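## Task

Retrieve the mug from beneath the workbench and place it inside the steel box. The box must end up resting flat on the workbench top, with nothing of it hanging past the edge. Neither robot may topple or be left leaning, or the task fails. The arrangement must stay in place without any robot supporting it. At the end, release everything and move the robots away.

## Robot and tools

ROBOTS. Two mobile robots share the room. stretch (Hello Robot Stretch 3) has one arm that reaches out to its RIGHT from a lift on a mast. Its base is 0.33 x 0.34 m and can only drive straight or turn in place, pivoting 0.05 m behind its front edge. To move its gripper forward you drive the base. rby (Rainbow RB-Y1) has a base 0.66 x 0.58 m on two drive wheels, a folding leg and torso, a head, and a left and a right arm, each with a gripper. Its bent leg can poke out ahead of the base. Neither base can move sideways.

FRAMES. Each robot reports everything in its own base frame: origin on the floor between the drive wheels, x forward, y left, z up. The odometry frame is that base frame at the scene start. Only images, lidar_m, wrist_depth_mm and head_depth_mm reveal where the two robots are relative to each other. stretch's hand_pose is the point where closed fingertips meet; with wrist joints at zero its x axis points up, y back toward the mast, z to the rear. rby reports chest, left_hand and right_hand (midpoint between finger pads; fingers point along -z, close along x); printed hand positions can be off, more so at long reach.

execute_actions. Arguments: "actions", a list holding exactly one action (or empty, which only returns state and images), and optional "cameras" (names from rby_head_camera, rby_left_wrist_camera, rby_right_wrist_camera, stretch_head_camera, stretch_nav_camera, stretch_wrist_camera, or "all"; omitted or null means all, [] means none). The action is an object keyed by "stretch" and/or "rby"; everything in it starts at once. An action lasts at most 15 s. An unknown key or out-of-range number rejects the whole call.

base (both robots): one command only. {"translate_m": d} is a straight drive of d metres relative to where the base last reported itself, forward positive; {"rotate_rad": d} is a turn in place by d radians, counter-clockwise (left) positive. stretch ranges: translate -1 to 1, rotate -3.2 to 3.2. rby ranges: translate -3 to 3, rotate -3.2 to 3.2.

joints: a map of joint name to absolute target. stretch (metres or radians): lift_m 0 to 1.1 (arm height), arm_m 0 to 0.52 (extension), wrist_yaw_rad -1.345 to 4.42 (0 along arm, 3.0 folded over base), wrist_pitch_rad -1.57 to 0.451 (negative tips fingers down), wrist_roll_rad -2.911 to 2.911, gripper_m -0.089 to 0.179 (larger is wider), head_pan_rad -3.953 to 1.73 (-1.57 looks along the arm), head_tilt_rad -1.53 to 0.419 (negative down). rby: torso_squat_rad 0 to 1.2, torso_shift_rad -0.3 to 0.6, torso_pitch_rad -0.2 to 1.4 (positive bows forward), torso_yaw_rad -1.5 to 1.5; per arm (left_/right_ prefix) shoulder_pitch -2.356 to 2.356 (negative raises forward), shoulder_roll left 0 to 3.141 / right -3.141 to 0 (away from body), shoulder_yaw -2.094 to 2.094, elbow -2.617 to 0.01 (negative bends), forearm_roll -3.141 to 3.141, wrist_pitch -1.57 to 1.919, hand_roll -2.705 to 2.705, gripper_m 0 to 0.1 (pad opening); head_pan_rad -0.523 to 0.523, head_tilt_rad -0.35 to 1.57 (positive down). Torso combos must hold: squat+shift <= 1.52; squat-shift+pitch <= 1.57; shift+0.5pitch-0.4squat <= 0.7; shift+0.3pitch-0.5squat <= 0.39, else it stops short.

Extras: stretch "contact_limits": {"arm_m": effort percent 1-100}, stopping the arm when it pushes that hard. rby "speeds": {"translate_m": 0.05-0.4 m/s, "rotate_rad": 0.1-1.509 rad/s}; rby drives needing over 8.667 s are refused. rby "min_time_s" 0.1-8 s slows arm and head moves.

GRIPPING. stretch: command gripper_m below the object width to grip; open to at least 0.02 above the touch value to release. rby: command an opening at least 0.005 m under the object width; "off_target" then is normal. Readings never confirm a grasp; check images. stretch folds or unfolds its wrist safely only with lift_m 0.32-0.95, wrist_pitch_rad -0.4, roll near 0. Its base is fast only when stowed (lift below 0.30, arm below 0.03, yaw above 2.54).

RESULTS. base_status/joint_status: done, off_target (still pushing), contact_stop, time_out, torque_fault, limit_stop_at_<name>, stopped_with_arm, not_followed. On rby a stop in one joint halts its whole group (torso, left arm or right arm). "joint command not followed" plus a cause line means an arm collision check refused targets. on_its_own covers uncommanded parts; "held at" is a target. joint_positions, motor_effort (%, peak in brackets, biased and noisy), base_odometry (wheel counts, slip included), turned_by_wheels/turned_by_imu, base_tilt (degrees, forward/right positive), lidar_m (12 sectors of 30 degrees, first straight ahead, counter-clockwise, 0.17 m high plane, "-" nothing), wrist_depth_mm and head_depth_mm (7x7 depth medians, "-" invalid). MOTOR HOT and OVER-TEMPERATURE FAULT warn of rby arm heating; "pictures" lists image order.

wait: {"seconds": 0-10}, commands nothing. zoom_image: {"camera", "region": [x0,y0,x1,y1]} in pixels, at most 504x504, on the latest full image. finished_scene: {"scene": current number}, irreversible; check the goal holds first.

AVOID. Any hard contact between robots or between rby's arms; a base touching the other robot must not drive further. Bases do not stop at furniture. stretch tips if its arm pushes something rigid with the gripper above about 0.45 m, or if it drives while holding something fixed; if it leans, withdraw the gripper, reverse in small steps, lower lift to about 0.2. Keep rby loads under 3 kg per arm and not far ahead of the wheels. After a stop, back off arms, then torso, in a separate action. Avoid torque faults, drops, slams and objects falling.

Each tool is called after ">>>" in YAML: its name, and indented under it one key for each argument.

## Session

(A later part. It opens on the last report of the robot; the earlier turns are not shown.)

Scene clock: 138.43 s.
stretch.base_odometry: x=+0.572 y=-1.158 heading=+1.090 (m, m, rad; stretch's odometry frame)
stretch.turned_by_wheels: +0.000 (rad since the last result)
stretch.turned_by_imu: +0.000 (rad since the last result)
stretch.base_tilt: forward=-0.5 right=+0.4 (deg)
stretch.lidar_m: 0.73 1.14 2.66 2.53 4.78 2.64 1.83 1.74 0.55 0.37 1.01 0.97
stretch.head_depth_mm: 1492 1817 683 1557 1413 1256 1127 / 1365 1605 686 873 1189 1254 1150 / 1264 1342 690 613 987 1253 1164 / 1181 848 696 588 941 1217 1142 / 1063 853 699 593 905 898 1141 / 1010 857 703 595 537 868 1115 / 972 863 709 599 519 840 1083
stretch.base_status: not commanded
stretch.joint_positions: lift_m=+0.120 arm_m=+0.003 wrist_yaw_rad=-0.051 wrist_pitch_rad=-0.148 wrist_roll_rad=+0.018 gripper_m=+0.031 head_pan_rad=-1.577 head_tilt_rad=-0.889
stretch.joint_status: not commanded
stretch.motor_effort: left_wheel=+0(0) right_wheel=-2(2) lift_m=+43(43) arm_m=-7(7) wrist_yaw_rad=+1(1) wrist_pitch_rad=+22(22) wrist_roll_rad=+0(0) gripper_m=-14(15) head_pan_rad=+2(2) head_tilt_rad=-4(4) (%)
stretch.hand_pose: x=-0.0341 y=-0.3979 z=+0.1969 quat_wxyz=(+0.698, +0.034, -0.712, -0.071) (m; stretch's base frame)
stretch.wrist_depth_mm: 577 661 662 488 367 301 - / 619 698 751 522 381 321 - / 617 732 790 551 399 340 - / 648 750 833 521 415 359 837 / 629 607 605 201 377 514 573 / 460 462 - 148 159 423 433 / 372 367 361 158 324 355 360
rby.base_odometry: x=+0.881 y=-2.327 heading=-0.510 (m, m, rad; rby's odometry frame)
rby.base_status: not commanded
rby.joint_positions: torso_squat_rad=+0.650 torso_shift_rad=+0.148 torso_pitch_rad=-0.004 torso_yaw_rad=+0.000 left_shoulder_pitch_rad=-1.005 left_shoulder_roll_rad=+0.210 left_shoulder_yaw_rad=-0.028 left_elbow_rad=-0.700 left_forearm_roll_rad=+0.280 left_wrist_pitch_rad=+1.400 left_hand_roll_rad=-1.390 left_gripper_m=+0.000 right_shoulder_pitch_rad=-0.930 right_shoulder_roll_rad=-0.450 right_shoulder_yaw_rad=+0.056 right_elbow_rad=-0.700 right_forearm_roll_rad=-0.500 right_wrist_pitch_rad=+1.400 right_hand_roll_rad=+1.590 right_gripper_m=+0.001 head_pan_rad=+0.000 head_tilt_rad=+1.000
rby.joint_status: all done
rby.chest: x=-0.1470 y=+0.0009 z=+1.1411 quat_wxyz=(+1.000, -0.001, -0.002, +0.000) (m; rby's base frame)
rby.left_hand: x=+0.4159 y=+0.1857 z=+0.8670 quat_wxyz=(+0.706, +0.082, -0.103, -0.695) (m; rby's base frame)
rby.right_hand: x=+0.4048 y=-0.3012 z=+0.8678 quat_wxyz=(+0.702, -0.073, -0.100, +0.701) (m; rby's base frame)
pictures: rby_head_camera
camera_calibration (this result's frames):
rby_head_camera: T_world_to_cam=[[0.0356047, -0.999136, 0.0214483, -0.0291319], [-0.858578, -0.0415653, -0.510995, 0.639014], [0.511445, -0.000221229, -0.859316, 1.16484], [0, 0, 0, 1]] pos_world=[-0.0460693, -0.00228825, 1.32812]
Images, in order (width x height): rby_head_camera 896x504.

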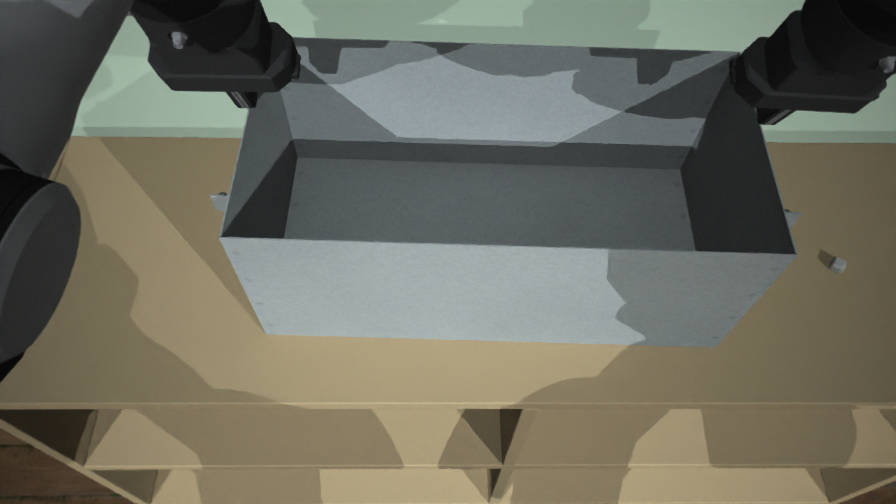

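>>> execute_actions:
  actions:
    - {"stretch":{"base":{"translate_m":-0.5},"joints":{"wrist_yaw_rad":0.4}},"rby":{"base":{"translate_m":-0.45}}}
  cameras: []

>>> execute_actions:
  actions:
    - {"rby":{"joints":{"torso_squat_rad":0.95,"torso_pitch_rad":0.3,"head_tilt_rad":0.4,"left_gripper_m":0.06,"right_gripper_m":0.06,"left_shoulder_pitch_rad":-0.8,"left_shoulder_roll_rad":0.65,"left_shoulder_yaw_rad":0,"left_elbow_rad":-0.5,"left_forearm_roll_rad":1.57,"left_wrist_pitch_rad":1.8,"left_hand_roll_rad":0,"right_shoulder_pitch_rad":-0.8,"right_shoulder_roll_rad":-0.85,"right_shoulder_yaw_rad":0,"right_elbow_rad":-0.5,"right_forearm_roll_rad":-1.57,"right_wrist_pitch_rad":1.8,"right_hand_roll_rad":0}}}
  cameras: ["rby_head_camera"]

Scene clock: 159.73 s.
stretch.base_odometry: x=+0.341 y=-1.602 heading=+1.090 (m, m, rad; stretch's odometry frame)
stretch.turned_by_wheels: +0.000 (rad since the last result)
stretch.turned_by_imu: -0.002 (rad since the last result)
stretch.base_tilt: forward=-0.5 right=+0.4 (deg)
stretch.lidar_m: 1.24 3.27 2.35 2.32 4.49 2.01 1.39 1.30 1.36 0.36 0.37 1.31
stretch.head_depth_mm: 1546 1735 1859 1630 1430 1251 1126 / 1682 1939 1917 1632 1427 1265 1148 / 1612 1891 1921 1651 1427 1257 1169 / 1502 1731 1904 1646 1435 1242 1140 / 1390 1602 1836 1658 1443 1276 1140 / 1313 1498 1748 1668 1380 1277 1138 / 1231 1396 1566 1075 1029 1262 1145
stretch.base_status: done
stretch.joint_positions: lift_m=+0.120 arm_m=+0.003 wrist_yaw_rad=+0.398 wrist_pitch_rad=-0.148 wrist_roll_rad=+0.018 gripper_m=+0.031 head_pan_rad=-1.577 head_tilt_rad=-0.889
stretch.joint_status: all done
stretch.motor_effort: left_wheel=+1(3) right_wheel=-3(9) lift_m=+43(44) arm_m=-7(6) wrist_yaw_rad=+2(2) wrist_pitch_rad=+21(22) wrist_roll_rad=+0(0) gripper_m=-15(15) head_pan_rad=+2(2) head_tilt_rad=-4(4) (%)
stretch.hand_pose: x=+0.0754 y=-0.3787 z=+0.1969 quat_wxyz=(+0.696, +0.192, -0.687, +0.086) (m; stretch's base frame)
stretch.wrist_depth_mm: 782 632 617 - - - - / 897 955 480 - - - - / 938 968 385 - - - - / 921 945 401 883 901 844 847 / 623 620 408 201 578 587 575 / 403 423 - 148 161 447 443 / 367 367 355 158 348 351 360
rby.base_odometry: x=+0.489 y=-2.107 heading=-0.509 (m, m, rad; rby's odometry frame)
rby.base_status: done
rby.joint_positions: torso_squat_rad=+0.650 torso_shift_rad=+0.148 torso_pitch_rad=-0.004 torso_yaw_rad=+0.000 left_shoulder_pitch_rad=-1.005 left_shoulder_roll_rad=+0.210 left_shoulder_yaw_rad=-0.028 left_elbow_rad=-0.700 left_forearm_roll_rad=+0.280 left_wrist_pitch_rad=+1.400 left_hand_roll_rad=-1.390 left_gripper_m=+0.000 right_shoulder_pitch_rad=-0.930 right_shoulder_roll_rad=-0.450 right_shoulder_yaw_rad=+0.056 right_elbow_rad=-0.700 right_forearm_roll_rad=-0.500 right_wrist_pitch_rad=+1.400 right_hand_roll_rad=+1.590 right_gripper_m=+0.001 head_pan_rad=+0.000 head_tilt_rad=+1.000
rby.joint_status: not commanded
rby.chest: x=-0.1471 y=+0.0009 z=+1.1411 quat_wxyz=(+1.000, -0.001, -0.002, +0.000) (m; rby's base frame)
rby.left_hand: x=+0.4159 y=+0.1856 z=+0.8672 quat_wxyz=(+0.706, +0.082, -0.103, -0.696) (m; rby's base frame)
rby.right_hand: x=+0.4048 y=-0.3011 z=+0.8679 quat_wxyz=(+0.702, -0.073, -0.100, +0.701) (m; rby's base frame)
pictures: none
No camera images: the call's "cameras" was empty. Leave "cameras" out to get every camera's image.

Scene clock: 161.63 s.
stretch.base_odometry: x=+0.341 y=-1.602 heading=+1.090 (m, m, rad; stretch's odometry frame)
stretch.turned_by_wheels: +0.000 (rad since the last result)
stretch.turned_by_imu: +0.000 (rad since the last result)
stretch.base_tilt: forward=-0.5 right=+0.3 (deg)
stretch.lidar_m: 1.24 3.28 2.36 2.33 4.50 2.01 1.39 1.30 1.36 0.36 0.37 1.31
stretch.head_depth_mm: 1543 1735 1883 1627 1412 1253 1118 / 1693 1927 1934 1645 1426 1263 1144 / 1605 1872 1938 1653 1428 1274 1167 / 1495 1745 1895 1659 1438 1243 1132 / 1401 1600 1841 1665 1439 1278 1141 / 1312 1499 1732 1682 1369 1269 1144 / 1239 1402 1565 1077 1033 1266 1151
stretch.base_status: not commanded
stretch.joint_positions: lift_m=+0.120 arm_m=+0.003 wrist_yaw_rad=+0.398 wrist_pitch_rad=-0.148 wrist_roll_rad=+0.018 gripper_m=+0.031 head_pan_rad=-1.577 head_tilt_rad=-0.889
stretch.joint_status: not commanded
stretch.motor_effort: left_wheel=+1(1) right_wheel=-2(2) lift_m=+43(43) arm_m=-7(6) wrist_yaw_rad=+2(2) wrist_pitch_rad=+22(22) wrist_roll_rad=+0(0) gripper_m=-14(14) head_pan_rad=+2(2) head_tilt_rad=-4(4) (%)
stretch.hand_pose: x=+0.0754 y=-0.3787 z=+0.1969 quat_wxyz=(+0.696, +0.192, -0.687, +0.086) (m; stretch's base frame)
stretch.wrist_depth_mm: 779 664 632 - - - - / 916 949 483 - - - - / 942 986 391 - - - - / 934 943 403 903 871 898 864 / 622 600 411 200 566 586 574 / 404 423 - 148 160 443 442 / 368 369 358 158 350 356 353
rby.base_odometry: x=+0.489 y=-2.107 heading=-0.509 (m, m, rad; rby's odometry frame)
rby.base_status: not commanded
rby.joint_positions: torso_squat_rad=+0.950 torso_shift_rad=+0.148 torso_pitch_rad=+0.300 torso_yaw_rad=+0.000 left_shoulder_pitch_rad=-0.800 left_shoulder_roll_rad=+0.650 left_shoulder_yaw_rad=+0.000 left_elbow_rad=-0.500 left_forearm_roll_rad=+1.570 left_wrist_pitch_rad=+1.800 left_hand_roll_rad=+0.000 left_gripper_m=+0.060 right_shoulder_pitch_rad=-0.800 right_shoulder_roll_rad=-0.850 right_shoulder_yaw_rad=+0.000 right_elbow_rad=-0.500 right_forearm_roll_rad=-1.570 right_wrist_pitch_rad=+1.800 right_hand_roll_rad=+0.000 right_gripper_m=+0.060 head_pan_rad=+0.000 head_tilt_rad=+0.400
rby.joint_status: all done
rby.chest: x=-0.0764 y=+0.0007 z=+0.9788 quat_wxyz=(+0.989, -0.001, +0.149, +0.000) (m; rby's base frame)
rby.left_hand: x=+0.2804 y=+0.2476 z=+0.6433 quat_wxyz=(+0.829, -0.483, +0.202, +0.196) (m; rby's base frame)
rby.right_hand: x=+0.2934 y=-0.3453 z=+0.6740 quat_wxyz=(+0.864, +0.421, +0.143, -0.237) (m; rby's base frame)
pictures: rby_head_camera
camera_calibration (this result's frames):
rby_head_camera: T_world_to_cam=[[0.028383, -0.999123, 0.0307883, -0.0409209], [-0.672437, -0.0418742, -0.738969, 0.923989], [0.73961, 0.000270965, -0.673036, 0.728174], [0, 0, 0, 1]] pos_world=[0.0839218, -0.00239101, 1.17415]
Images, in order (width x height): rby_head_camera 896x504.

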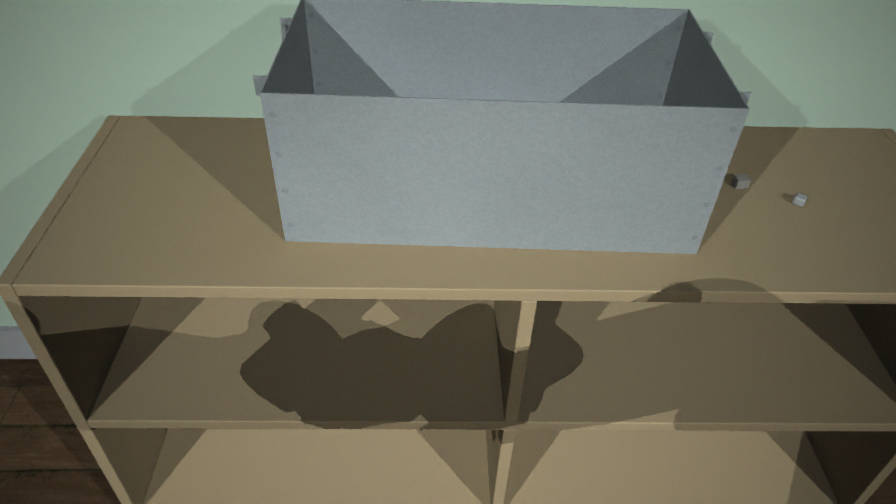

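>>> execute_actions:
  actions:
    - {"rby":{"joints":{"torso_squat_rad":1.02,"left_shoulder_pitch_rad":-0.6,"left_shoulder_roll_rad":0.8,"left_elbow_rad":-1.0,"left_forearm_roll_rad":2.2,"left_wrist_pitch_rad":1.6,"left_hand_roll_rad":1.3,"right_shoulder_pitch_rad":-0.5,"right_shoulder_roll_rad":-1.05,"right_elbow_rad":-0.9,"right_forearm_roll_rad":-2.35,"right_wrist_pitch_rad":1.8,"right_hand_roll_rad":-1.3}}}
  cameras: ["rby_left_wrist_camera"]

Scene clock: 171.33 s.
stretch.base_odometry: x=+0.341 y=-1.602 heading=+1.090 (m, m, rad; stretch's odometry frame)
stretch.turned_by_wheels: +0.000 (rad since the last result)
stretch.turned_by_imu: -0.001 (rad since the last result)
stretch.base_tilt: forward=-0.5 right=+0.4 (deg)
stretch.lidar_m: 1.24 3.29 2.36 2.33 4.50 2.01 1.39 1.30 1.36 0.36 0.37 1.31
stretch.head_depth_mm: 1553 1730 1853 1638 1416 1246 1121 / 1697 1949 1932 1639 1419 1258 1140 / 1608 1884 1943 1639 1432 1264 1161 / 1497 1757 1907 1656 1438 1244 1139 / 1396 1603 1841 1661 1447 1269 1136 / 1320 1500 1743 1668 1369 1269 1139 / 1228 1398 1575 1076 1032 1264 1150
stretch.base_status: not commanded
stretch.joint_positions: lift_m=+0.120 arm_m=+0.003 wrist_yaw_rad=+0.398 wrist_pitch_rad=-0.148 wrist_roll_rad=+0.018 gripper_m=+0.031 head_pan_rad=-1.577 head_tilt_rad=-0.889
stretch.joint_status: not commanded
stretch.motor_effort: left_wheel=+1(0) right_wheel=-3(3) lift_m=+44(44) arm_m=-6(6) wrist_yaw_rad=+2(1) wrist_pitch_rad=+22(21) wrist_roll_rad=+0(0) gripper_m=-15(14) head_pan_rad=+2(2) head_tilt_rad=-4(4) (%)
stretch.hand_pose: x=+0.0754 y=-0.3787 z=+0.1969 quat_wxyz=(+0.696, +0.192, -0.687, +0.086) (m; stretch's base frame)
stretch.wrist_depth_mm: 782 645 630 - - - - / 918 946 476 - - - - / 952 - 386 - - - - / 946 936 399 901 885 864 866 / 620 622 408 201 573 593 588 / 410 426 - 148 160 447 440 / 371 366 361 158 348 353 358
rby.base_odometry: x=+0.489 y=-2.107 heading=-0.509 (m, m, rad; rby's odometry frame)
rby.base_status: not commanded
rby.joint_positions: torso_squat_rad=+1.020 torso_shift_rad=+0.148 torso_pitch_rad=+0.300 torso_yaw_rad=+0.000 left_shoulder_pitch_rad=-0.600 left_shoulder_roll_rad=+0.800 left_shoulder_yaw_rad=+0.000 left_elbow_rad=-1.000 left_forearm_roll_rad=+2.200 left_wrist_pitch_rad=+1.600 left_hand_roll_rad=+1.300 left_gripper_m=+0.060 right_shoulder_pitch_rad=-0.500 right_shoulder_roll_rad=-1.050 right_shoulder_yaw_rad=+0.000 right_elbow_rad=-0.900 right_forearm_roll_rad=-2.350 right_wrist_pitch_rad=+1.800 right_hand_roll_rad=-1.300 right_gripper_m=+0.060 head_pan_rad=+0.000 head_tilt_rad=+0.400
rby.joint_status: all done
rby.chest: x=-0.0825 y=+0.0007 z=+0.9384 quat_wxyz=(+0.989, -0.001, +0.149, +0.000) (m; rby's base frame)
rby.left_hand: x=+0.3347 y=+0.2424 z=+0.7467 quat_wxyz=(+0.525, -0.524, +0.398, +0.540) (m; rby's base frame)
rby.right_hand: x=+0.2822 y=-0.3446 z=+0.7743 quat_wxyz=(+0.523, +0.480, +0.407, -0.576) (m; rby's base frame)
pictures: rby_left_wrist_camera
camera_calibration (this result's frames):
rby_left_wrist_camera: T_world_to_cam=[[0.1085, 0.10912, -0.988089, 0.680533], [0.628234, 0.762787, 0.153223, -0.484916], [0.770422, -0.637376, 0.0142095, -0.0294759], [0, 0, 0, 1]] pos_world=[0.253512, 0.276841, 0.747147]
Images, in order (width x height): rby_left_wrist_camera 644x364.

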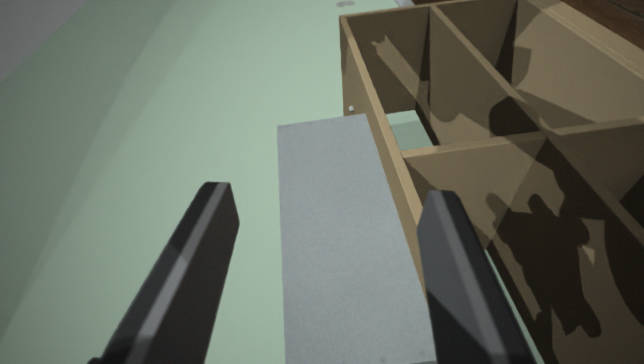

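>>> execute_actions:
  actions:
    - {"rby":{"base":{"rotate_rad":-0.155},"joints":{"torso_yaw_rad":0.14,"left_shoulder_roll_rad":1.02,"left_shoulder_pitch_rad":-0.5,"left_forearm_roll_rad":2.4,"right_shoulder_pitch_rad":-0.5,"right_shoulder_roll_rad":-1.02,"right_elbow_rad":-1.0,"right_forearm_roll_rad":-2.4,"right_wrist_pitch_rad":1.6,"torso_squat_rad":1.08}}}
  cameras: []

>>> execute_actions:
  actions:
    - {"rby":{"base":{"translate_m":0.42},"joints":{"head_tilt_rad":0.7}}}
  cameras: ["rby_head_camera","rby_left_wrist_camera","rby_right_wrist_camera"]

Scene clock: 179.93 s.
stretch.base_odometry: x=+0.341 y=-1.602 heading=+1.090 (m, m, rad; stretch's odometry frame)
stretch.turned_by_wheels: +0.000 (rad since the last result)
stretch.turned_by_imu: -0.001 (rad since the last result)
stretch.base_tilt: forward=-0.6 right=+0.3 (deg)
stretch.lidar_m: 1.24 3.27 2.42 2.37 4.49 2.01 1.39 1.30 1.36 0.36 0.37 1.31
stretch.head_depth_mm: 1562 1726 1856 1624 1413 1253 1126 / 1683 1930 1904 1641 1410 1258 1150 / 1616 1902 1939 1657 1427 1267 1177 / 1499 1728 1903 1668 1445 1250 1145 / 1401 1601 1840 1664 1441 1275 1140 / 1316 1493 1738 1669 1361 1284 1146 / 1234 1400 1580 1082 1026 1259 1150
stretch.base_status: not commanded
stretch.joint_positions: lift_m=+0.120 arm_m=+0.003 wrist_yaw_rad=+0.398 wrist_pitch_rad=-0.148 wrist_roll_rad=+0.018 gripper_m=+0.031 head_pan_rad=-1.577 head_tilt_rad=-0.889
stretch.joint_status: not commanded
stretch.motor_effort: left_wheel=+1(0) right_wheel=-2(2) lift_m=+43(43) arm_m=-7(6) wrist_yaw_rad=+2(2) wrist_pitch_rad=+21(22) wrist_roll_rad=+0(0) gripper_m=-14(15) head_pan_rad=+2(1) head_tilt_rad=-4(4) (%)
stretch.hand_pose: x=+0.0754 y=-0.3787 z=+0.1969 quat_wxyz=(+0.696, +0.192, -0.687, +0.086) (m; stretch's base frame)
stretch.wrist_depth_mm: 757 649 639 - - - - / 881 938 478 - - - - / 938 - 383 - - - - / 934 919 400 884 871 844 862 / 631 607 406 200 583 578 579 / 405 422 - 150 160 444 441 / 368 369 355 159 345 358 360
rby.base_odometry: x=+0.489 y=-2.107 heading=-0.664 (m, m, rad; rby's odometry frame)
rby.base_status: done
rby.joint_positions: torso_squat_rad=+1.080 torso_shift_rad=+0.148 torso_pitch_rad=+0.300 torso_yaw_rad=+0.140 left_shoulder_pitch_rad=-0.500 left_shoulder_roll_rad=+1.020 left_shoulder_yaw_rad=+0.000 left_elbow_rad=-1.000 left_forearm_roll_rad=+2.400 left_wrist_pitch_rad=+1.600 left_hand_roll_rad=+1.300 left_gripper_m=+0.060 right_shoulder_pitch_rad=-0.500 right_shoulder_roll_rad=-1.020 right_shoulder_yaw_rad=+0.000 right_elbow_rad=-1.000 right_forearm_roll_rad=-2.400 right_wrist_pitch_rad=+1.600 right_hand_roll_rad=-1.300 right_gripper_m=+0.060 head_pan_rad=+0.000 head_tilt_rad=+0.400
rby.joint_status: all done
rby.chest: x=-0.0879 y=+0.0007 z=+0.9024 quat_wxyz=(+0.986, +0.010, +0.149, +0.069) (m; rby's base frame)
rby.left_hand: x=+0.2716 y=+0.3813 z=+0.7630 quat_wxyz=(+0.473, -0.548, +0.313, +0.615) (m; rby's base frame)
rby.right_hand: x=+0.3579 y=-0.2591 z=+0.7373 quat_wxyz=(+0.529, +0.520, +0.408, -0.533) (m; rby's base frame)
pictures: none
No camera images: the call's "cameras" was empty. Leave "cameras" out to get every camera's image.

Scene clock: 182.27 s.
stretch.base_odometry: x=+0.341 y=-1.602 heading=+1.090 (m, m, rad; stretch's odometry frame)
stretch.turned_by_wheels: +0.000 (rad since the last result)
stretch.turned_by_imu: -0.001 (rad since the last result)
stretch.base_tilt: forward=-0.5 right=+0.4 (deg)
stretch.lidar_m: 1.23 3.29 2.62 4.43 4.49 2.01 1.39 1.30 1.36 0.36 0.37 1.31
stretch.head_depth_mm: 1537 1736 1847 1618 1417 1254 1126 / 1689 1930 1912 1643 1428 1245 1141 / 1606 1887 1951 1637 1430 1255 1159 / 1497 1750 1927 1674 1440 1249 1132 / 1402 1590 1850 1666 1430 1274 1143 / 1312 1498 1739 1678 1378 1279 1146 / 1242 1396 1578 1079 1029 1267 1148
stretch.base_status: not commanded
stretch.joint_positions: lift_m=+0.120 arm_m=+0.003 wrist_yaw_rad=+0.398 wrist_pitch_rad=-0.148 wrist_roll_rad=+0.018 gripper_m=+0.031 head_pan_rad=-1.577 head_tilt_rad=-0.889
stretch.joint_status: not commanded
stretch.motor_effort: left_wheel=+0(1) right_wheel=-3(2) lift_m=+44(44) arm_m=-7(7) wrist_yaw_rad=+2(2) wrist_pitch_rad=+22(22) wrist_roll_rad=+0(0) gripper_m=-15(14) head_pan_rad=+2(1) head_tilt_rad=-4(4) (%)
stretch.hand_pose: x=+0.0754 y=-0.3787 z=+0.1969 quat_wxyz=(+0.696, +0.192, -0.687, +0.086) (m; stretch's base frame)
stretch.wrist_depth_mm: 771 647 624 - - - - / 895 962 476 - - - - / 956 995 386 - - - - / 946 924 397 866 885 846 883 / 617 616 407 201 579 576 583 / 404 422 - 149 160 451 434 / 373 368 362 159 345 363 362
rby.base_odometry: x=+0.819 y=-2.366 heading=-0.664 (m, m, rad; rby's odometry frame)
rby.base_status: done
rby.joint_positions: torso_squat_rad=+1.080 torso_shift_rad=+0.148 torso_pitch_rad=+0.300 torso_yaw_rad=+0.140 left_shoulder_pitch_rad=-0.500 left_shoulder_roll_rad=+1.020 left_shoulder_yaw_rad=+0.000 left_elbow_rad=-1.000 left_forearm_roll_rad=+2.400 left_wrist_pitch_rad=+1.600 left_hand_roll_rad=+1.300 left_gripper_m=+0.060 right_shoulder_pitch_rad=-0.500 right_shoulder_roll_rad=-1.020 right_shoulder_yaw_rad=+0.000 right_elbow_rad=-1.000 right_forearm_roll_rad=-2.400 right_wrist_pitch_rad=+1.600 right_hand_roll_rad=-1.300 right_gripper_m=+0.060 head_pan_rad=+0.000 head_tilt_rad=+0.700
rby.joint_status: all done
rby.chest: x=-0.0878 y=+0.0007 z=+0.9024 quat_wxyz=(+0.986, +0.010, +0.149, +0.069) (m; rby's base frame)
rby.left_hand: x=+0.2717 y=+0.3813 z=+0.7630 quat_wxyz=(+0.473, -0.548, +0.313, +0.615) (m; rby's base frame)
rby.right_hand: x=+0.3580 y=-0.2591 z=+0.7371 quat_wxyz=(+0.528, +0.520, +0.408, -0.533) (m; rby's base frame)
pictures: rby_head_camera, rby_left_wrist_camera, rby_right_wrist_camera
camera_calibration (this result's frames):
rby_head_camera: T_world_to_cam=[[0.168644, -0.985476, -0.019919, 0.0209379], [-0.849024, -0.134968, -0.510824, 0.610867], [0.500716, 0.103059, -0.859454, 0.88575], [0, 0, 0, 1]] pos_world=[0.0716, 0.0117966, 1.07372]
rby_left_wrist_camera: T_world_to_cam=[[0.0663512, 0.200582, -0.977427, 0.656786], [0.428289, 0.87903, 0.209463, -0.586665], [0.901203, -0.432519, -0.0275823, 0.0256411], [0, 0, 0, 1]] pos_world=[0.184576, 0.395047, 0.765553]
rby_right_wrist_camera: T_world_to_cam=[[-0.0738907, 0.14813, 0.986204, -0.659907], [0.709466, -0.687172, 0.156371, -0.515283], [0.700855, 0.711233, -0.0543177, 0.0587476], [0, 0, 0, 1]] pos_world=[0.275641, -0.298119, 0.734569]
Images, in order (width x height): rby_head_camera 896x504, rby_left_wrist_camera 644x364, rby_right_wrist_camera 644x364.

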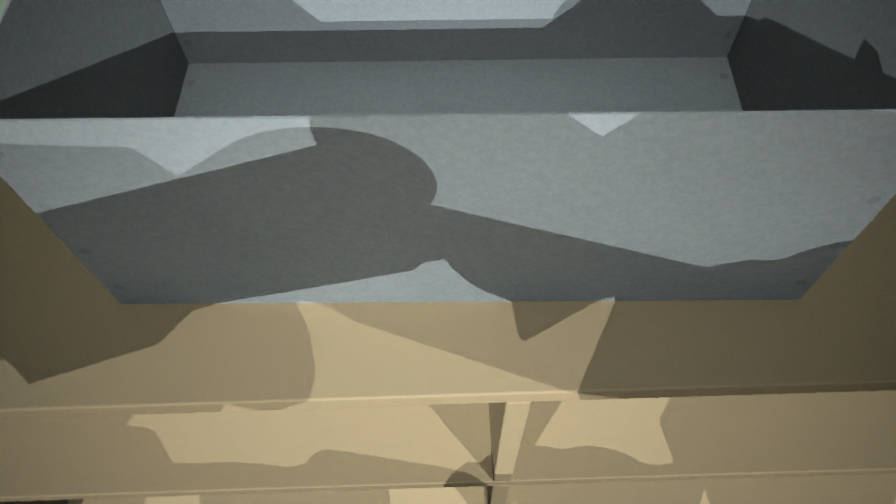

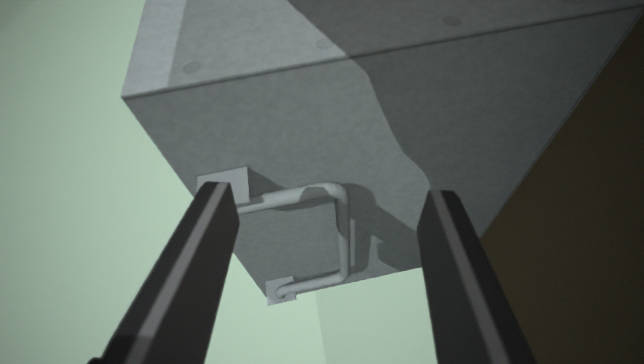

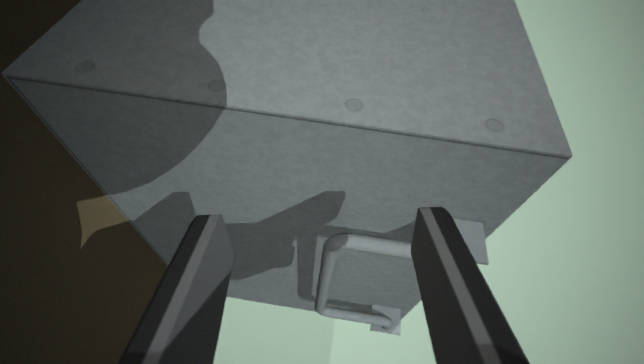

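>>> execute_actions:
  actions:
    - {"rby":{"joints":{"left_shoulder_roll_rad":1.1,"right_shoulder_roll_rad":-1.12,"torso_squat_rad":1.12,"torso_shift_rad":0.2}}}
  cameras: []

>>> execute_actions:
  actions:
    - {"rby":{"base":{"translate_m":0.08},"speeds":{"translate_m":0.06}}}
  cameras: ["rby_head_camera","rby_left_wrist_camera","rby_right_wrist_camera"]

Scene clock: 188.90 s.
stretch.base_odometry: x=+0.341 y=-1.602 heading=+1.090 (m, m, rad; stretch's odometry frame)
stretch.turned_by_wheels: +0.000 (rad since the last result)
stretch.turned_by_imu: -0.001 (rad since the last result)
stretch.base_tilt: forward=-0.5 right=+0.4 (deg)
stretch.lidar_m: 1.23 3.28 2.63 4.43 4.49 2.01 1.39 1.30 1.37 0.36 0.37 1.31
stretch.head_depth_mm: 1542 1726 1844 1641 1415 1255 1122 / 1690 1955 1919 1625 1425 1265 1141 / 1620 1895 1956 1647 1419 1263 1167 / 1504 1746 1920 1647 1441 1243 1137 / 1403 1607 1858 1658 1445 1266 1140 / 1320 1487 1731 1672 1367 1275 1144 / 1245 1397 1573 1080 1031 1260 1146
stretch.base_status: not commanded
stretch.joint_positions: lift_m=+0.120 arm_m=+0.003 wrist_yaw_rad=+0.398 wrist_pitch_rad=-0.148 wrist_roll_rad=+0.018 gripper_m=+0.031 head_pan_rad=-1.577 head_tilt_rad=-0.889
stretch.joint_status: not commanded
stretch.motor_effort: left_wheel=+0(0) right_wheel=-2(3) lift_m=+43(44) arm_m=-6(7) wrist_yaw_rad=+2(1) wrist_pitch_rad=+22(22) wrist_roll_rad=+0(0) gripper_m=-14(14) head_pan_rad=+2(2) head_tilt_rad=-4(4) (%)
stretch.hand_pose: x=+0.0754 y=-0.3787 z=+0.1969 quat_wxyz=(+0.696, +0.192, -0.687, +0.086) (m; stretch's base frame)
stretch.wrist_depth_mm: 780 640 621 - - - - / 892 956 473 - - - - / 954 966 388 - - - - / 980 949 397 880 857 868 832 / 621 620 406 200 574 591 579 / 409 422 - 148 161 442 440 / 372 366 359 159 349 358 352
rby.base_odometry: x=+0.819 y=-2.366 heading=-0.664 (m, m, rad; rby's odometry frame)
rby.base_status: not commanded
rby.joint_positions: torso_squat_rad=+1.120 torso_shift_rad=+0.200 torso_pitch_rad=+0.300 torso_yaw_rad=+0.140 left_shoulder_pitch_rad=-0.500 left_shoulder_roll_rad=+1.100 left_shoulder_yaw_rad=+0.000 left_elbow_rad=-1.000 left_forearm_roll_rad=+2.400 left_wrist_pitch_rad=+1.600 left_hand_roll_rad=+1.300 left_gripper_m=+0.060 right_shoulder_pitch_rad=-0.500 right_shoulder_roll_rad=-1.120 right_shoulder_yaw_rad=+0.000 right_elbow_rad=-1.000 right_forearm_roll_rad=-2.400 right_wrist_pitch_rad=+1.600 right_hand_roll_rad=-1.300 right_gripper_m=+0.060 head_pan_rad=+0.000 head_tilt_rad=+0.700
rby.joint_status: all done
rby.chest: x=-0.0759 y=+0.0006 z=+0.8750 quat_wxyz=(+0.986, +0.010, +0.149, +0.069) (m; rby's base frame)
rby.left_hand: x=+0.2819 y=+0.4033 z=+0.7505 quat_wxyz=(+0.491, -0.532, +0.284, +0.629) (m; rby's base frame)
rby.right_hand: x=+0.3753 y=-0.2874 z=+0.7263 quat_wxyz=(+0.553, +0.506, +0.370, -0.549) (m; rby's base frame)
pictures: none
No camera images: the call's "cameras" was empty. Leave "cameras" out to get every camera's image.

Scene clock: 190.90 s.
stretch.base_odometry: x=+0.341 y=-1.602 heading=+1.090 (m, m, rad; stretch's odometry frame)
stretch.turned_by_wheels: +0.000 (rad since the last result)
stretch.turned_by_imu: +0.000 (rad since the last result)
stretch.base_tilt: forward=-0.5 right=+0.4 (deg)
stretch.lidar_m: 1.24 3.28 2.67 4.45 4.50 2.02 1.39 1.30 1.36 0.36 0.37 1.31
stretch.head_depth_mm: 1539 1728 1850 1635 1420 1254 1127 / 1705 1940 1936 1631 1425 1256 1140 / 1612 1889 1931 1641 1429 1265 1165 / 1501 1736 1892 1652 1430 1245 1133 / 1405 1609 1838 1658 1432 1274 1143 / 1314 1494 1736 1656 1376 1275 1148 / 1226 1396 1579 1075 1030 1255 1146
stretch.base_status: not commanded
stretch.joint_positions: lift_m=+0.120 arm_m=+0.003 wrist_yaw_rad=+0.398 wrist_pitch_rad=-0.148 wrist_roll_rad=+0.018 gripper_m=+0.031 head_pan_rad=-1.577 head_tilt_rad=-0.889
stretch.joint_status: not commanded
stretch.motor_effort: left_wheel=+1(0) right_wheel=-3(3) lift_m=+43(44) arm_m=-6(6) wrist_yaw_rad=+2(2) wrist_pitch_rad=+22(22) wrist_roll_rad=+0(0) gripper_m=-14(15) head_pan_rad=+2(2) head_tilt_rad=-3(4) (%)
stretch.hand_pose: x=+0.0754 y=-0.3787 z=+0.1969 quat_wxyz=(+0.696, +0.192, -0.687, +0.086) (m; stretch's base frame)
stretch.wrist_depth_mm: 781 657 622 - - - - / 908 928 479 - - - - / 938 973 386 - - - - / 936 916 397 882 868 875 837 / 624 614 411 201 588 580 597 / 416 428 - 148 160 444 442 / 368 367 358 158 345 356 355
rby.base_odometry: x=+0.882 y=-2.415 heading=-0.665 (m, m, rad; rby's odometry frame)
rby.base_status: done
rby.joint_positions: torso_squat_rad=+1.120 torso_shift_rad=+0.199 torso_pitch_rad=+0.299 torso_yaw_rad=+0.140 left_shoulder_pitch_rad=-0.500 left_shoulder_roll_rad=+1.100 left_shoulder_yaw_rad=+0.000 left_elbow_rad=-1.000 left_forearm_roll_rad=+2.400 left_wrist_pitch_rad=+1.600 left_hand_roll_rad=+1.300 left_gripper_m=+0.060 right_shoulder_pitch_rad=-0.500 right_shoulder_roll_rad=-1.120 right_shoulder_yaw_rad=+0.000 right_elbow_rad=-1.000 right_forearm_roll_rad=-2.400 right_wrist_pitch_rad=+1.600 right_hand_roll_rad=-1.300 right_gripper_m=+0.060 head_pan_rad=+0.000 head_tilt_rad=+0.700
rby.joint_status: not commanded
rby.chest: x=-0.0763 y=+0.0006 z=+0.8751 quat_wxyz=(+0.986, +0.010, +0.149, +0.069) (m; rby's base frame)
rby.left_hand: x=+0.2816 y=+0.4032 z=+0.7508 quat_wxyz=(+0.491, -0.532, +0.284, +0.628) (m; rby's base frame)
rby.right_hand: x=+0.3750 y=-0.2874 z=+0.7267 quat_wxyz=(+0.553, +0.506, +0.370, -0.549) (m; rby's base frame)
pictures: rby_head_camera, rby_left_wrist_camera, rby_right_wrist_camera
camera_calibration (this result's frames):
rby_head_camera: T_world_to_cam=[[0.168661, -0.985473, -0.0198858, 0.0183626], [-0.848712, -0.134936, -0.511352, 0.607159], [0.50124, 0.103123, -0.859141, 0.856267], [0, 0, 0, 1]] pos_world=[0.0830105, 0.0117233, 1.04649]
rby_left_wrist_camera: T_world_to_cam=[[0.0669614, 0.277855, -0.958286, 0.594114], [0.415696, 0.865345, 0.279954, -0.651525], [0.907035, -0.417102, -0.0575584, 0.040445], [0, 0, 0, 1]] pos_world=[0.194368, 0.415586, 0.754057]
rby_right_wrist_camera: T_world_to_cam=[[-0.0988974, 0.24153, 0.965341, -0.592747], [0.691252, -0.681155, 0.241244, -0.59834], [0.715814, 0.691152, -0.0995939, 0.087932], [0, 0, 0, 1]] pos_world=[0.29204, -0.32517, 0.725306]
Images, in order (width x height): rby_head_camera 896x504, rby_left_wrist_camera 644x364, rby_right_wrist_camera 644x364.

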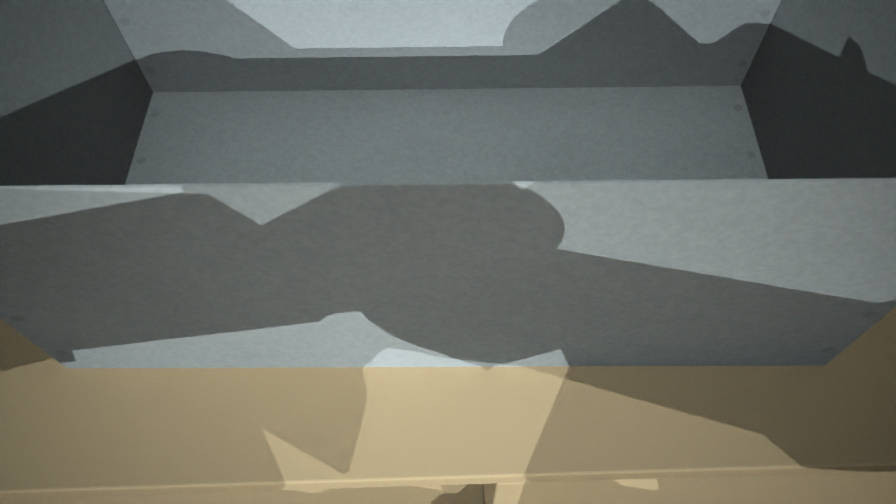

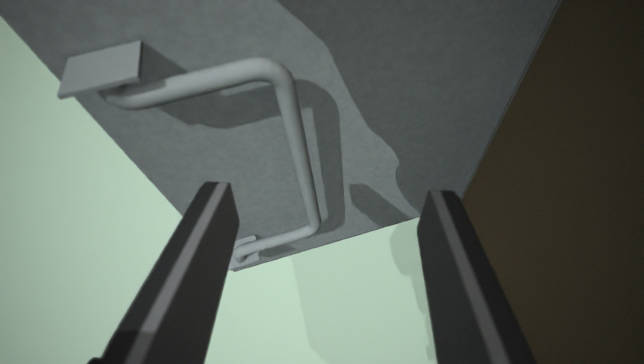

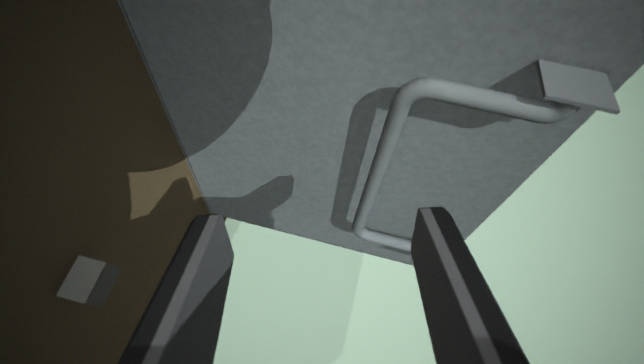

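>>> execute_actions:
  actions:
    - {"rby":{"min_time_s":1.5,"joints":{"left_shoulder_roll_rad":0.97,"right_shoulder_roll_rad":-0.99,"right_shoulder_pitch_rad":-0.55,"torso_squat_rad":1.06}}}
  cameras: ["rby_left_wrist_camera","rby_right_wrist_camera"]

Scene clock: 195.63 s.
stretch.base_odometry: x=+0.341 y=-1.602 heading=+1.090 (m, m, rad; stretch's odometry frame)
stretch.turned_by_wheels: +0.000 (rad since the last result)
stretch.turned_by_imu: -0.001 (rad since the last result)
stretch.base_tilt: forward=-0.5 right=+0.4 (deg)
stretch.lidar_m: 1.24 3.29 2.66 4.43 4.49 2.01 1.39 1.30 1.36 0.36 0.37 1.31
stretch.head_depth_mm: 1551 1722 1852 1621 1411 1251 1124 / 1684 1949 1930 1632 1416 1257 1148 / 1599 1887 1941 1651 1433 1258 1165 / 1490 1737 1913 1659 1435 1248 1134 / 1396 1596 1833 1663 1445 1267 1140 / 1316 1502 1733 1673 1363 1280 1145 / 1240 1404 1570 1077 1031 1263 1155
stretch.base_status: not commanded
stretch.joint_positions: lift_m=+0.120 arm_m=+0.003 wrist_yaw_rad=+0.398 wrist_pitch_rad=-0.148 wrist_roll_rad=+0.018 gripper_m=+0.031 head_pan_rad=-1.577 head_tilt_rad=-0.889
stretch.joint_status: not commanded
stretch.motor_effort: left_wheel=+0(0) right_wheel=-3(2) lift_m=+43(43) arm_m=-6(6) wrist_yaw_rad=+2(2) wrist_pitch_rad=+22(21) wrist_roll_rad=+0(0) gripper_m=-15(14) head_pan_rad=+2(2) head_tilt_rad=-4(4) (%)
stretch.hand_pose: x=+0.0754 y=-0.3787 z=+0.1969 quat_wxyz=(+0.696, +0.192, -0.687, +0.086) (m; stretch's base frame)
stretch.wrist_depth_mm: 768 674 644 - - - - / 931 952 476 - - - - / 925 - 388 - - - - / 916 933 397 889 862 859 869 / 611 604 409 201 567 581 575 / 407 419 - 148 160 440 441 / 367 370 358 159 348 357 357
rby.base_odometry: x=+0.882 y=-2.415 heading=-0.665 (m, m, rad; rby's odometry frame)
rby.base_status: not commanded
rby.joint_positions: torso_squat_rad=+1.060 torso_shift_rad=+0.200 torso_pitch_rad=+0.300 torso_yaw_rad=+0.140 left_shoulder_pitch_rad=-0.500 left_shoulder_roll_rad=+0.970 left_shoulder_yaw_rad=+0.000 left_elbow_rad=-1.000 left_forearm_roll_rad=+2.400 left_wrist_pitch_rad=+1.600 left_hand_roll_rad=+1.300 left_gripper_m=+0.060 right_shoulder_pitch_rad=-0.550 right_shoulder_roll_rad=-0.990 right_shoulder_yaw_rad=+0.000 right_elbow_rad=-1.000 right_forearm_roll_rad=-2.400 right_wrist_pitch_rad=+1.600 right_hand_roll_rad=-1.300 right_gripper_m=+0.060 head_pan_rad=+0.000 head_tilt_rad=+0.700
rby.joint_status: all done
rby.chest: x=-0.0686 y=+0.0006 z=+0.9115 quat_wxyz=(+0.986, +0.010, +0.149, +0.069) (m; rby's base frame)
rby.left_hand: x=+0.2918 y=+0.3670 z=+0.7638 quat_wxyz=(+0.462, -0.558, +0.331, +0.605) (m; rby's base frame)
rby.right_hand: x=+0.3864 y=-0.2422 z=+0.7599 quat_wxyz=(+0.531, +0.536, +0.414, -0.510) (m; rby's base frame)
pictures: rby_left_wrist_camera, rby_right_wrist_camera
camera_calibration (this result's frames):
rby_left_wrist_camera: T_world_to_cam=[[0.0660556, 0.152013, -0.986169, 0.683713], [0.435967, 0.884603, 0.165559, -0.553655], [0.897535, -0.440873, -0.00783958, -0.00957347], [0, 0, 0, 1]] pos_world=[0.204805, 0.381611, 0.765844]
rby_right_wrist_camera: T_world_to_cam=[[-0.113666, 0.107713, 0.987663, -0.678244], [0.717423, -0.678809, 0.156595, -0.528666], [0.687302, 0.726372, -0.000118307, -0.00422889], [0, 0, 0, 1]] pos_world=[0.30509, -0.282735, 0.752663]
Images, in order (width x height): rby_left_wrist_camera 644x364, rby_right_wrist_camera 644x364.

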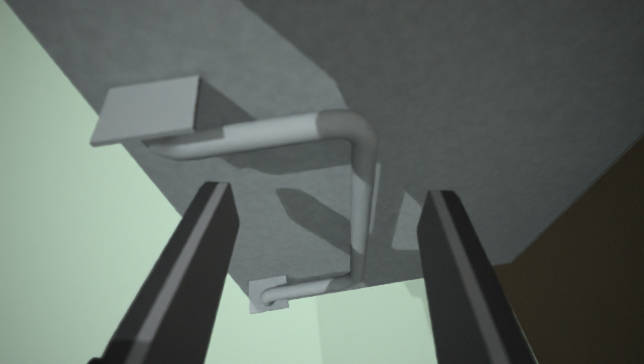

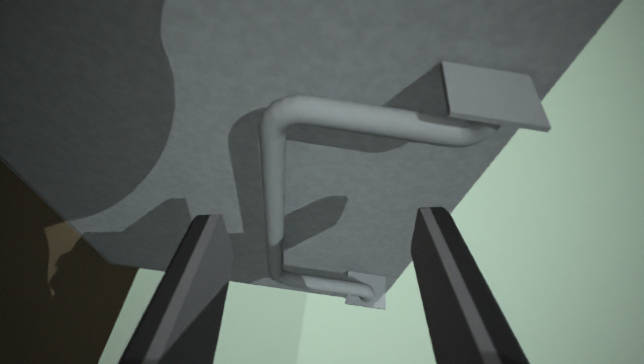

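>>> execute_actions:
  actions:
    - {"rby":{"min_time_s":1.5,"joints":{"left_shoulder_roll_rad":0.85,"left_shoulder_pitch_rad":-0.54,"left_forearm_roll_rad":2.3,"right_forearm_roll_rad":-2.3,"right_shoulder_roll_rad":-0.9,"torso_shift_rad":0.26,"torso_squat_rad":1.03}}}
  cameras: ["rby_left_wrist_camera","rby_right_wrist_camera"]

Scene clock: 201.67 s.
stretch.base_odometry: x=+0.341 y=-1.602 heading=+1.090 (m, m, rad; stretch's odometry frame)
stretch.turned_by_wheels: +0.000 (rad since the last result)
stretch.turned_by_imu: -0.001 (rad since the last result)
stretch.base_tilt: forward=-0.5 right=+0.4 (deg)
stretch.lidar_m: 1.24 3.29 2.67 4.42 4.50 2.01 1.39 1.30 1.36 0.36 0.37 1.31
stretch.head_depth_mm: 1534 1724 1853 1624 1413 1260 1117 / 1692 1934 1937 1649 1418 1256 1146 / 1622 1891 1946 1635 1439 1259 1164 / 1494 1744 1894 1658 1436 1247 1139 / 1405 1614 1826 1662 1442 1276 1139 / 1312 1485 1743 1679 1372 1281 1144 / 1239 1407 1568 1082 1033 1258 1146
stretch.base_status: not commanded
stretch.joint_positions: lift_m=+0.120 arm_m=+0.003 wrist_yaw_rad=+0.398 wrist_pitch_rad=-0.148 wrist_roll_rad=+0.018 gripper_m=+0.031 head_pan_rad=-1.577 head_tilt_rad=-0.889
stretch.joint_status: not commanded
stretch.motor_effort: left_wheel=+0(0) right_wheel=-3(2) lift_m=+42(42) arm_m=-7(6) wrist_yaw_rad=+2(2) wrist_pitch_rad=+21(21) wrist_roll_rad=+0(0) gripper_m=-14(14) head_pan_rad=+2(2) head_tilt_rad=-4(4) (%)
stretch.hand_pose: x=+0.0754 y=-0.3787 z=+0.1969 quat_wxyz=(+0.696, +0.192, -0.687, +0.086) (m; stretch's base frame)
stretch.wrist_depth_mm: 757 655 633 - - - - / 919 931 481 - - - - / 965 - 389 - - - - / 928 931 400 864 869 864 849 / 636 619 406 201 574 587 581 / 409 423 - 148 159 441 441 / 368 369 364 158 351 358 356
rby.base_odometry: x=+0.882 y=-2.415 heading=-0.665 (m, m, rad; rby's odometry frame)
rby.base_status: not commanded
rby.joint_positions: torso_squat_rad=+1.030 torso_shift_rad=+0.260 torso_pitch_rad=+0.300 torso_yaw_rad=+0.140 left_shoulder_pitch_rad=-0.524 left_shoulder_roll_rad=+0.887 left_shoulder_yaw_rad=+0.010 left_elbow_rad=-0.993 left_forearm_roll_rad=+2.330 left_wrist_pitch_rad=+1.599 left_hand_roll_rad=+1.300 left_gripper_m=+0.060 right_shoulder_pitch_rad=-0.549 right_shoulder_roll_rad=-0.929 right_shoulder_yaw_rad=-0.009 right_elbow_rad=-0.995 right_forearm_roll_rad=-2.328 right_wrist_pitch_rad=+1.599 right_hand_roll_rad=-1.300 right_gripper_m=+0.060 head_pan_rad=+0.000 head_tilt_rad=+0.700
rby.joint_status: left_shoulder_roll_rad contact_stop (moved -0.084 of -0.120); left_forearm_roll_rad contact_stop (moved -0.070 of -0.100); right_shoulder_roll_rad contact_stop (moved +0.062 of +0.090); right_forearm_roll_rad contact_stop (moved +0.072 of +0.100); the others done
rby.on_its_own: left_shoulder_roll_rad is held at +0.886, not at your +0.850, since a contact_stop; left_forearm_roll_rad is held at +2.330, not at your +2.300, since a contact_stop; right_shoulder_roll_rad is held at -0.928, not at your -0.900, since a contact_stop; right_forearm_roll_rad is held at -2.328, not at your -2.300, since a contact_stop
rby.chest: x=-0.0440 y=+0.0007 z=+0.9244 quat_wxyz=(+0.986, +0.010, +0.149, +0.069) (m; rby's base frame)
rby.left_hand: x=+0.3223 y=+0.3433 z=+0.7584 quat_wxyz=(+0.462, -0.557, +0.345, +0.598) (m; rby's base frame)
rby.right_hand: x=+0.4067 y=-0.2270 z=+0.7497 quat_wxyz=(+0.532, +0.524, +0.421, -0.515) (m; rby's base frame)
pictures: rby_left_wrist_camera, rby_right_wrist_camera
camera_calibration (this result's frames):
rby_left_wrist_camera: T_world_to_cam=[[0.0635695, 0.129599, -0.989527, 0.690996], [0.456618, 0.87788, 0.144311, -0.533271], [0.887389, -0.46101, -0.0033709, -0.0407037], [0, 0, 0, 1]] pos_world=[0.235695, 0.359831, 0.760578]
rby_right_wrist_camera: T_world_to_cam=[[-0.0899718, 0.116481, 0.989109, -0.676253], [0.73001, -0.667866, 0.145054, -0.525298], [0.677489, 0.73511, -0.0249431, -0.00459447], [0, 0, 0, 1]] pos_world=[0.325742, -0.268681, 0.74497]
Images, in order (width x height): rby_left_wrist_camera 644x364, rby_right_wrist_camera 644x364.

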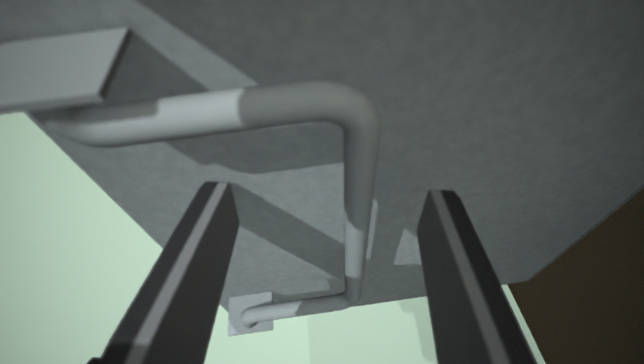

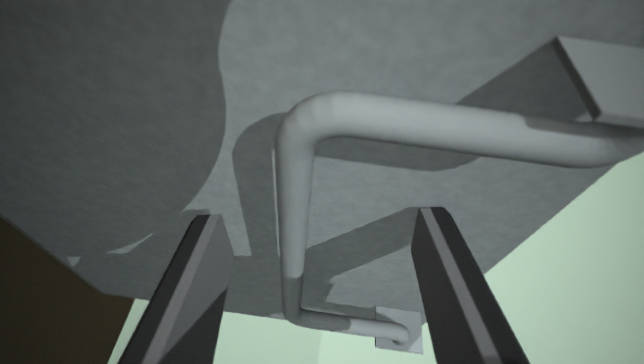

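>>> execute_actions:
  actions:
    - {"rby":{"joints":{"left_shoulder_roll_rad":0.895,"right_shoulder_roll_rad":-0.937,"left_gripper_m":0,"right_gripper_m":0}}}
  cameras: ["rby_left_wrist_camera","rby_right_wrist_camera"]

Scene clock: 206.43 s.
stretch.base_odometry: x=+0.341 y=-1.602 heading=+1.090 (m, m, rad; stretch's odometry frame)
stretch.turned_by_wheels: +0.000 (rad since the last result)
stretch.turned_by_imu: -0.001 (rad since the last result)
stretch.base_tilt: forward=-0.5 right=+0.4 (deg)
stretch.lidar_m: 1.24 3.29 2.67 4.38 4.49 2.01 1.39 1.30 1.36 0.36 0.37 1.31
stretch.head_depth_mm: 1532 1725 1863 1628 1419 1257 1127 / 1686 1936 1923 1649 1436 1256 1148 / 1614 1897 1931 1647 1424 1252 1164 / 1499 1746 1897 1660 1425 1241 1132 / 1402 1612 1824 1667 1444 1276 1139 / 1319 1496 1741 1678 1374 1283 1143 / 1234 1403 1563 1077 1030 1261 1143
stretch.base_status: not commanded
stretch.joint_positions: lift_m=+0.120 arm_m=+0.003 wrist_yaw_rad=+0.398 wrist_pitch_rad=-0.148 wrist_roll_rad=+0.018 gripper_m=+0.031 head_pan_rad=-1.577 head_tilt_rad=-0.889
stretch.joint_status: not commanded
stretch.motor_effort: left_wheel=+0(0) right_wheel=-2(3) lift_m=+44(43) arm_m=-7(6) wrist_yaw_rad=+2(2) wrist_pitch_rad=+21(22) wrist_roll_rad=+0(0) gripper_m=-15(14) head_pan_rad=+2(2) head_tilt_rad=-4(3) (%)
stretch.hand_pose: x=+0.0754 y=-0.3787 z=+0.1969 quat_wxyz=(+0.696, +0.192, -0.687, +0.086) (m; stretch's base frame)
stretch.wrist_depth_mm: 758 647 625 - - - - / 907 948 483 - - - - / 920 984 392 - - - - / 960 936 401 901 866 885 843 / 616 613 411 200 572 573 580 / 412 430 - 148 160 447 449 / 367 370 357 159 348 360 358
rby.base_odometry: x=+0.882 y=-2.415 heading=-0.665 (m, m, rad; rby's odometry frame)
rby.base_status: not commanded
rby.joint_positions: torso_squat_rad=+1.030 torso_shift_rad=+0.261 torso_pitch_rad=+0.302 torso_yaw_rad=+0.140 left_shoulder_pitch_rad=-0.522 left_shoulder_roll_rad=+0.896 left_shoulder_yaw_rad=+0.008 left_elbow_rad=-0.991 left_forearm_roll_rad=+2.328 left_wrist_pitch_rad=+1.599 left_hand_roll_rad=+1.300 left_gripper_m=+0.006 right_shoulder_pitch_rad=-0.547 right_shoulder_roll_rad=-0.937 right_shoulder_yaw_rad=-0.008 right_elbow_rad=-0.993 right_forearm_roll_rad=-2.326 right_wrist_pitch_rad=+1.598 right_hand_roll_rad=-1.300 right_gripper_m=+0.008 head_pan_rad=+0.000 head_tilt_rad=+0.700
rby.joint_status: left_gripper_m off_target (ended at +0.006, target +0.000); right_gripper_m off_target (ended at +0.008, target +0.000); the others done
rby.on_its_own: left_forearm_roll_rad is held at +2.330, not at your +2.300, since a contact_stop; right_forearm_roll_rad is held at -2.328, not at your -2.300, since a contact_stop
rby.chest: x=-0.0432 y=+0.0007 z=+0.9242 quat_wxyz=(+0.986, +0.010, +0.150, +0.069) (m; rby's base frame)
rby.left_hand: x=+0.3219 y=+0.3465 z=+0.7568 quat_wxyz=(+0.462, -0.553, +0.342, +0.602) (m; rby's base frame)
rby.right_hand: x=+0.4071 y=-0.2305 z=+0.7478 quat_wxyz=(+0.533, +0.521, +0.418, -0.519) (m; rby's base frame)
pictures: rby_left_wrist_camera, rby_right_wrist_camera
camera_calibration (this result's frames):
rby_left_wrist_camera: T_world_to_cam=[[0.0568149, 0.140198, -0.988492, 0.686793], [0.455074, 0.877621, 0.150629, -0.53985], [0.888639, -0.458395, -0.0139386, -0.0321683], [0, 0, 0, 1]] pos_world=[0.235238, 0.362751, 0.759758]
rby_right_wrist_camera: T_world_to_cam=[[-0.085707, 0.12794, 0.988072, -0.672281], [0.728174, -0.66883, 0.149766, -0.530636], [0.680013, 0.732324, -0.0358392, 0.00408801], [0, 0, 0, 1]] pos_world=[0.325996, -0.271887, 0.74388]
Images, in order (width x height): rby_left_wrist_camera 644x364, rby_right_wrist_camera 644x364.

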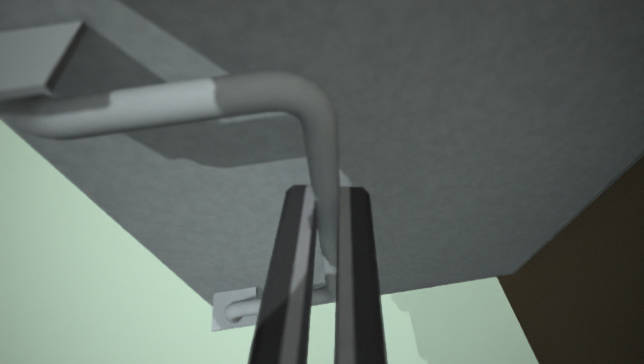

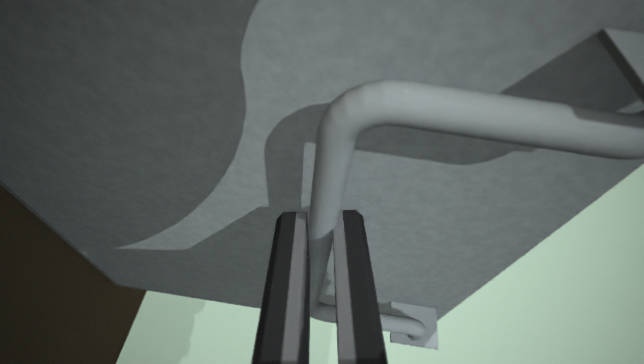

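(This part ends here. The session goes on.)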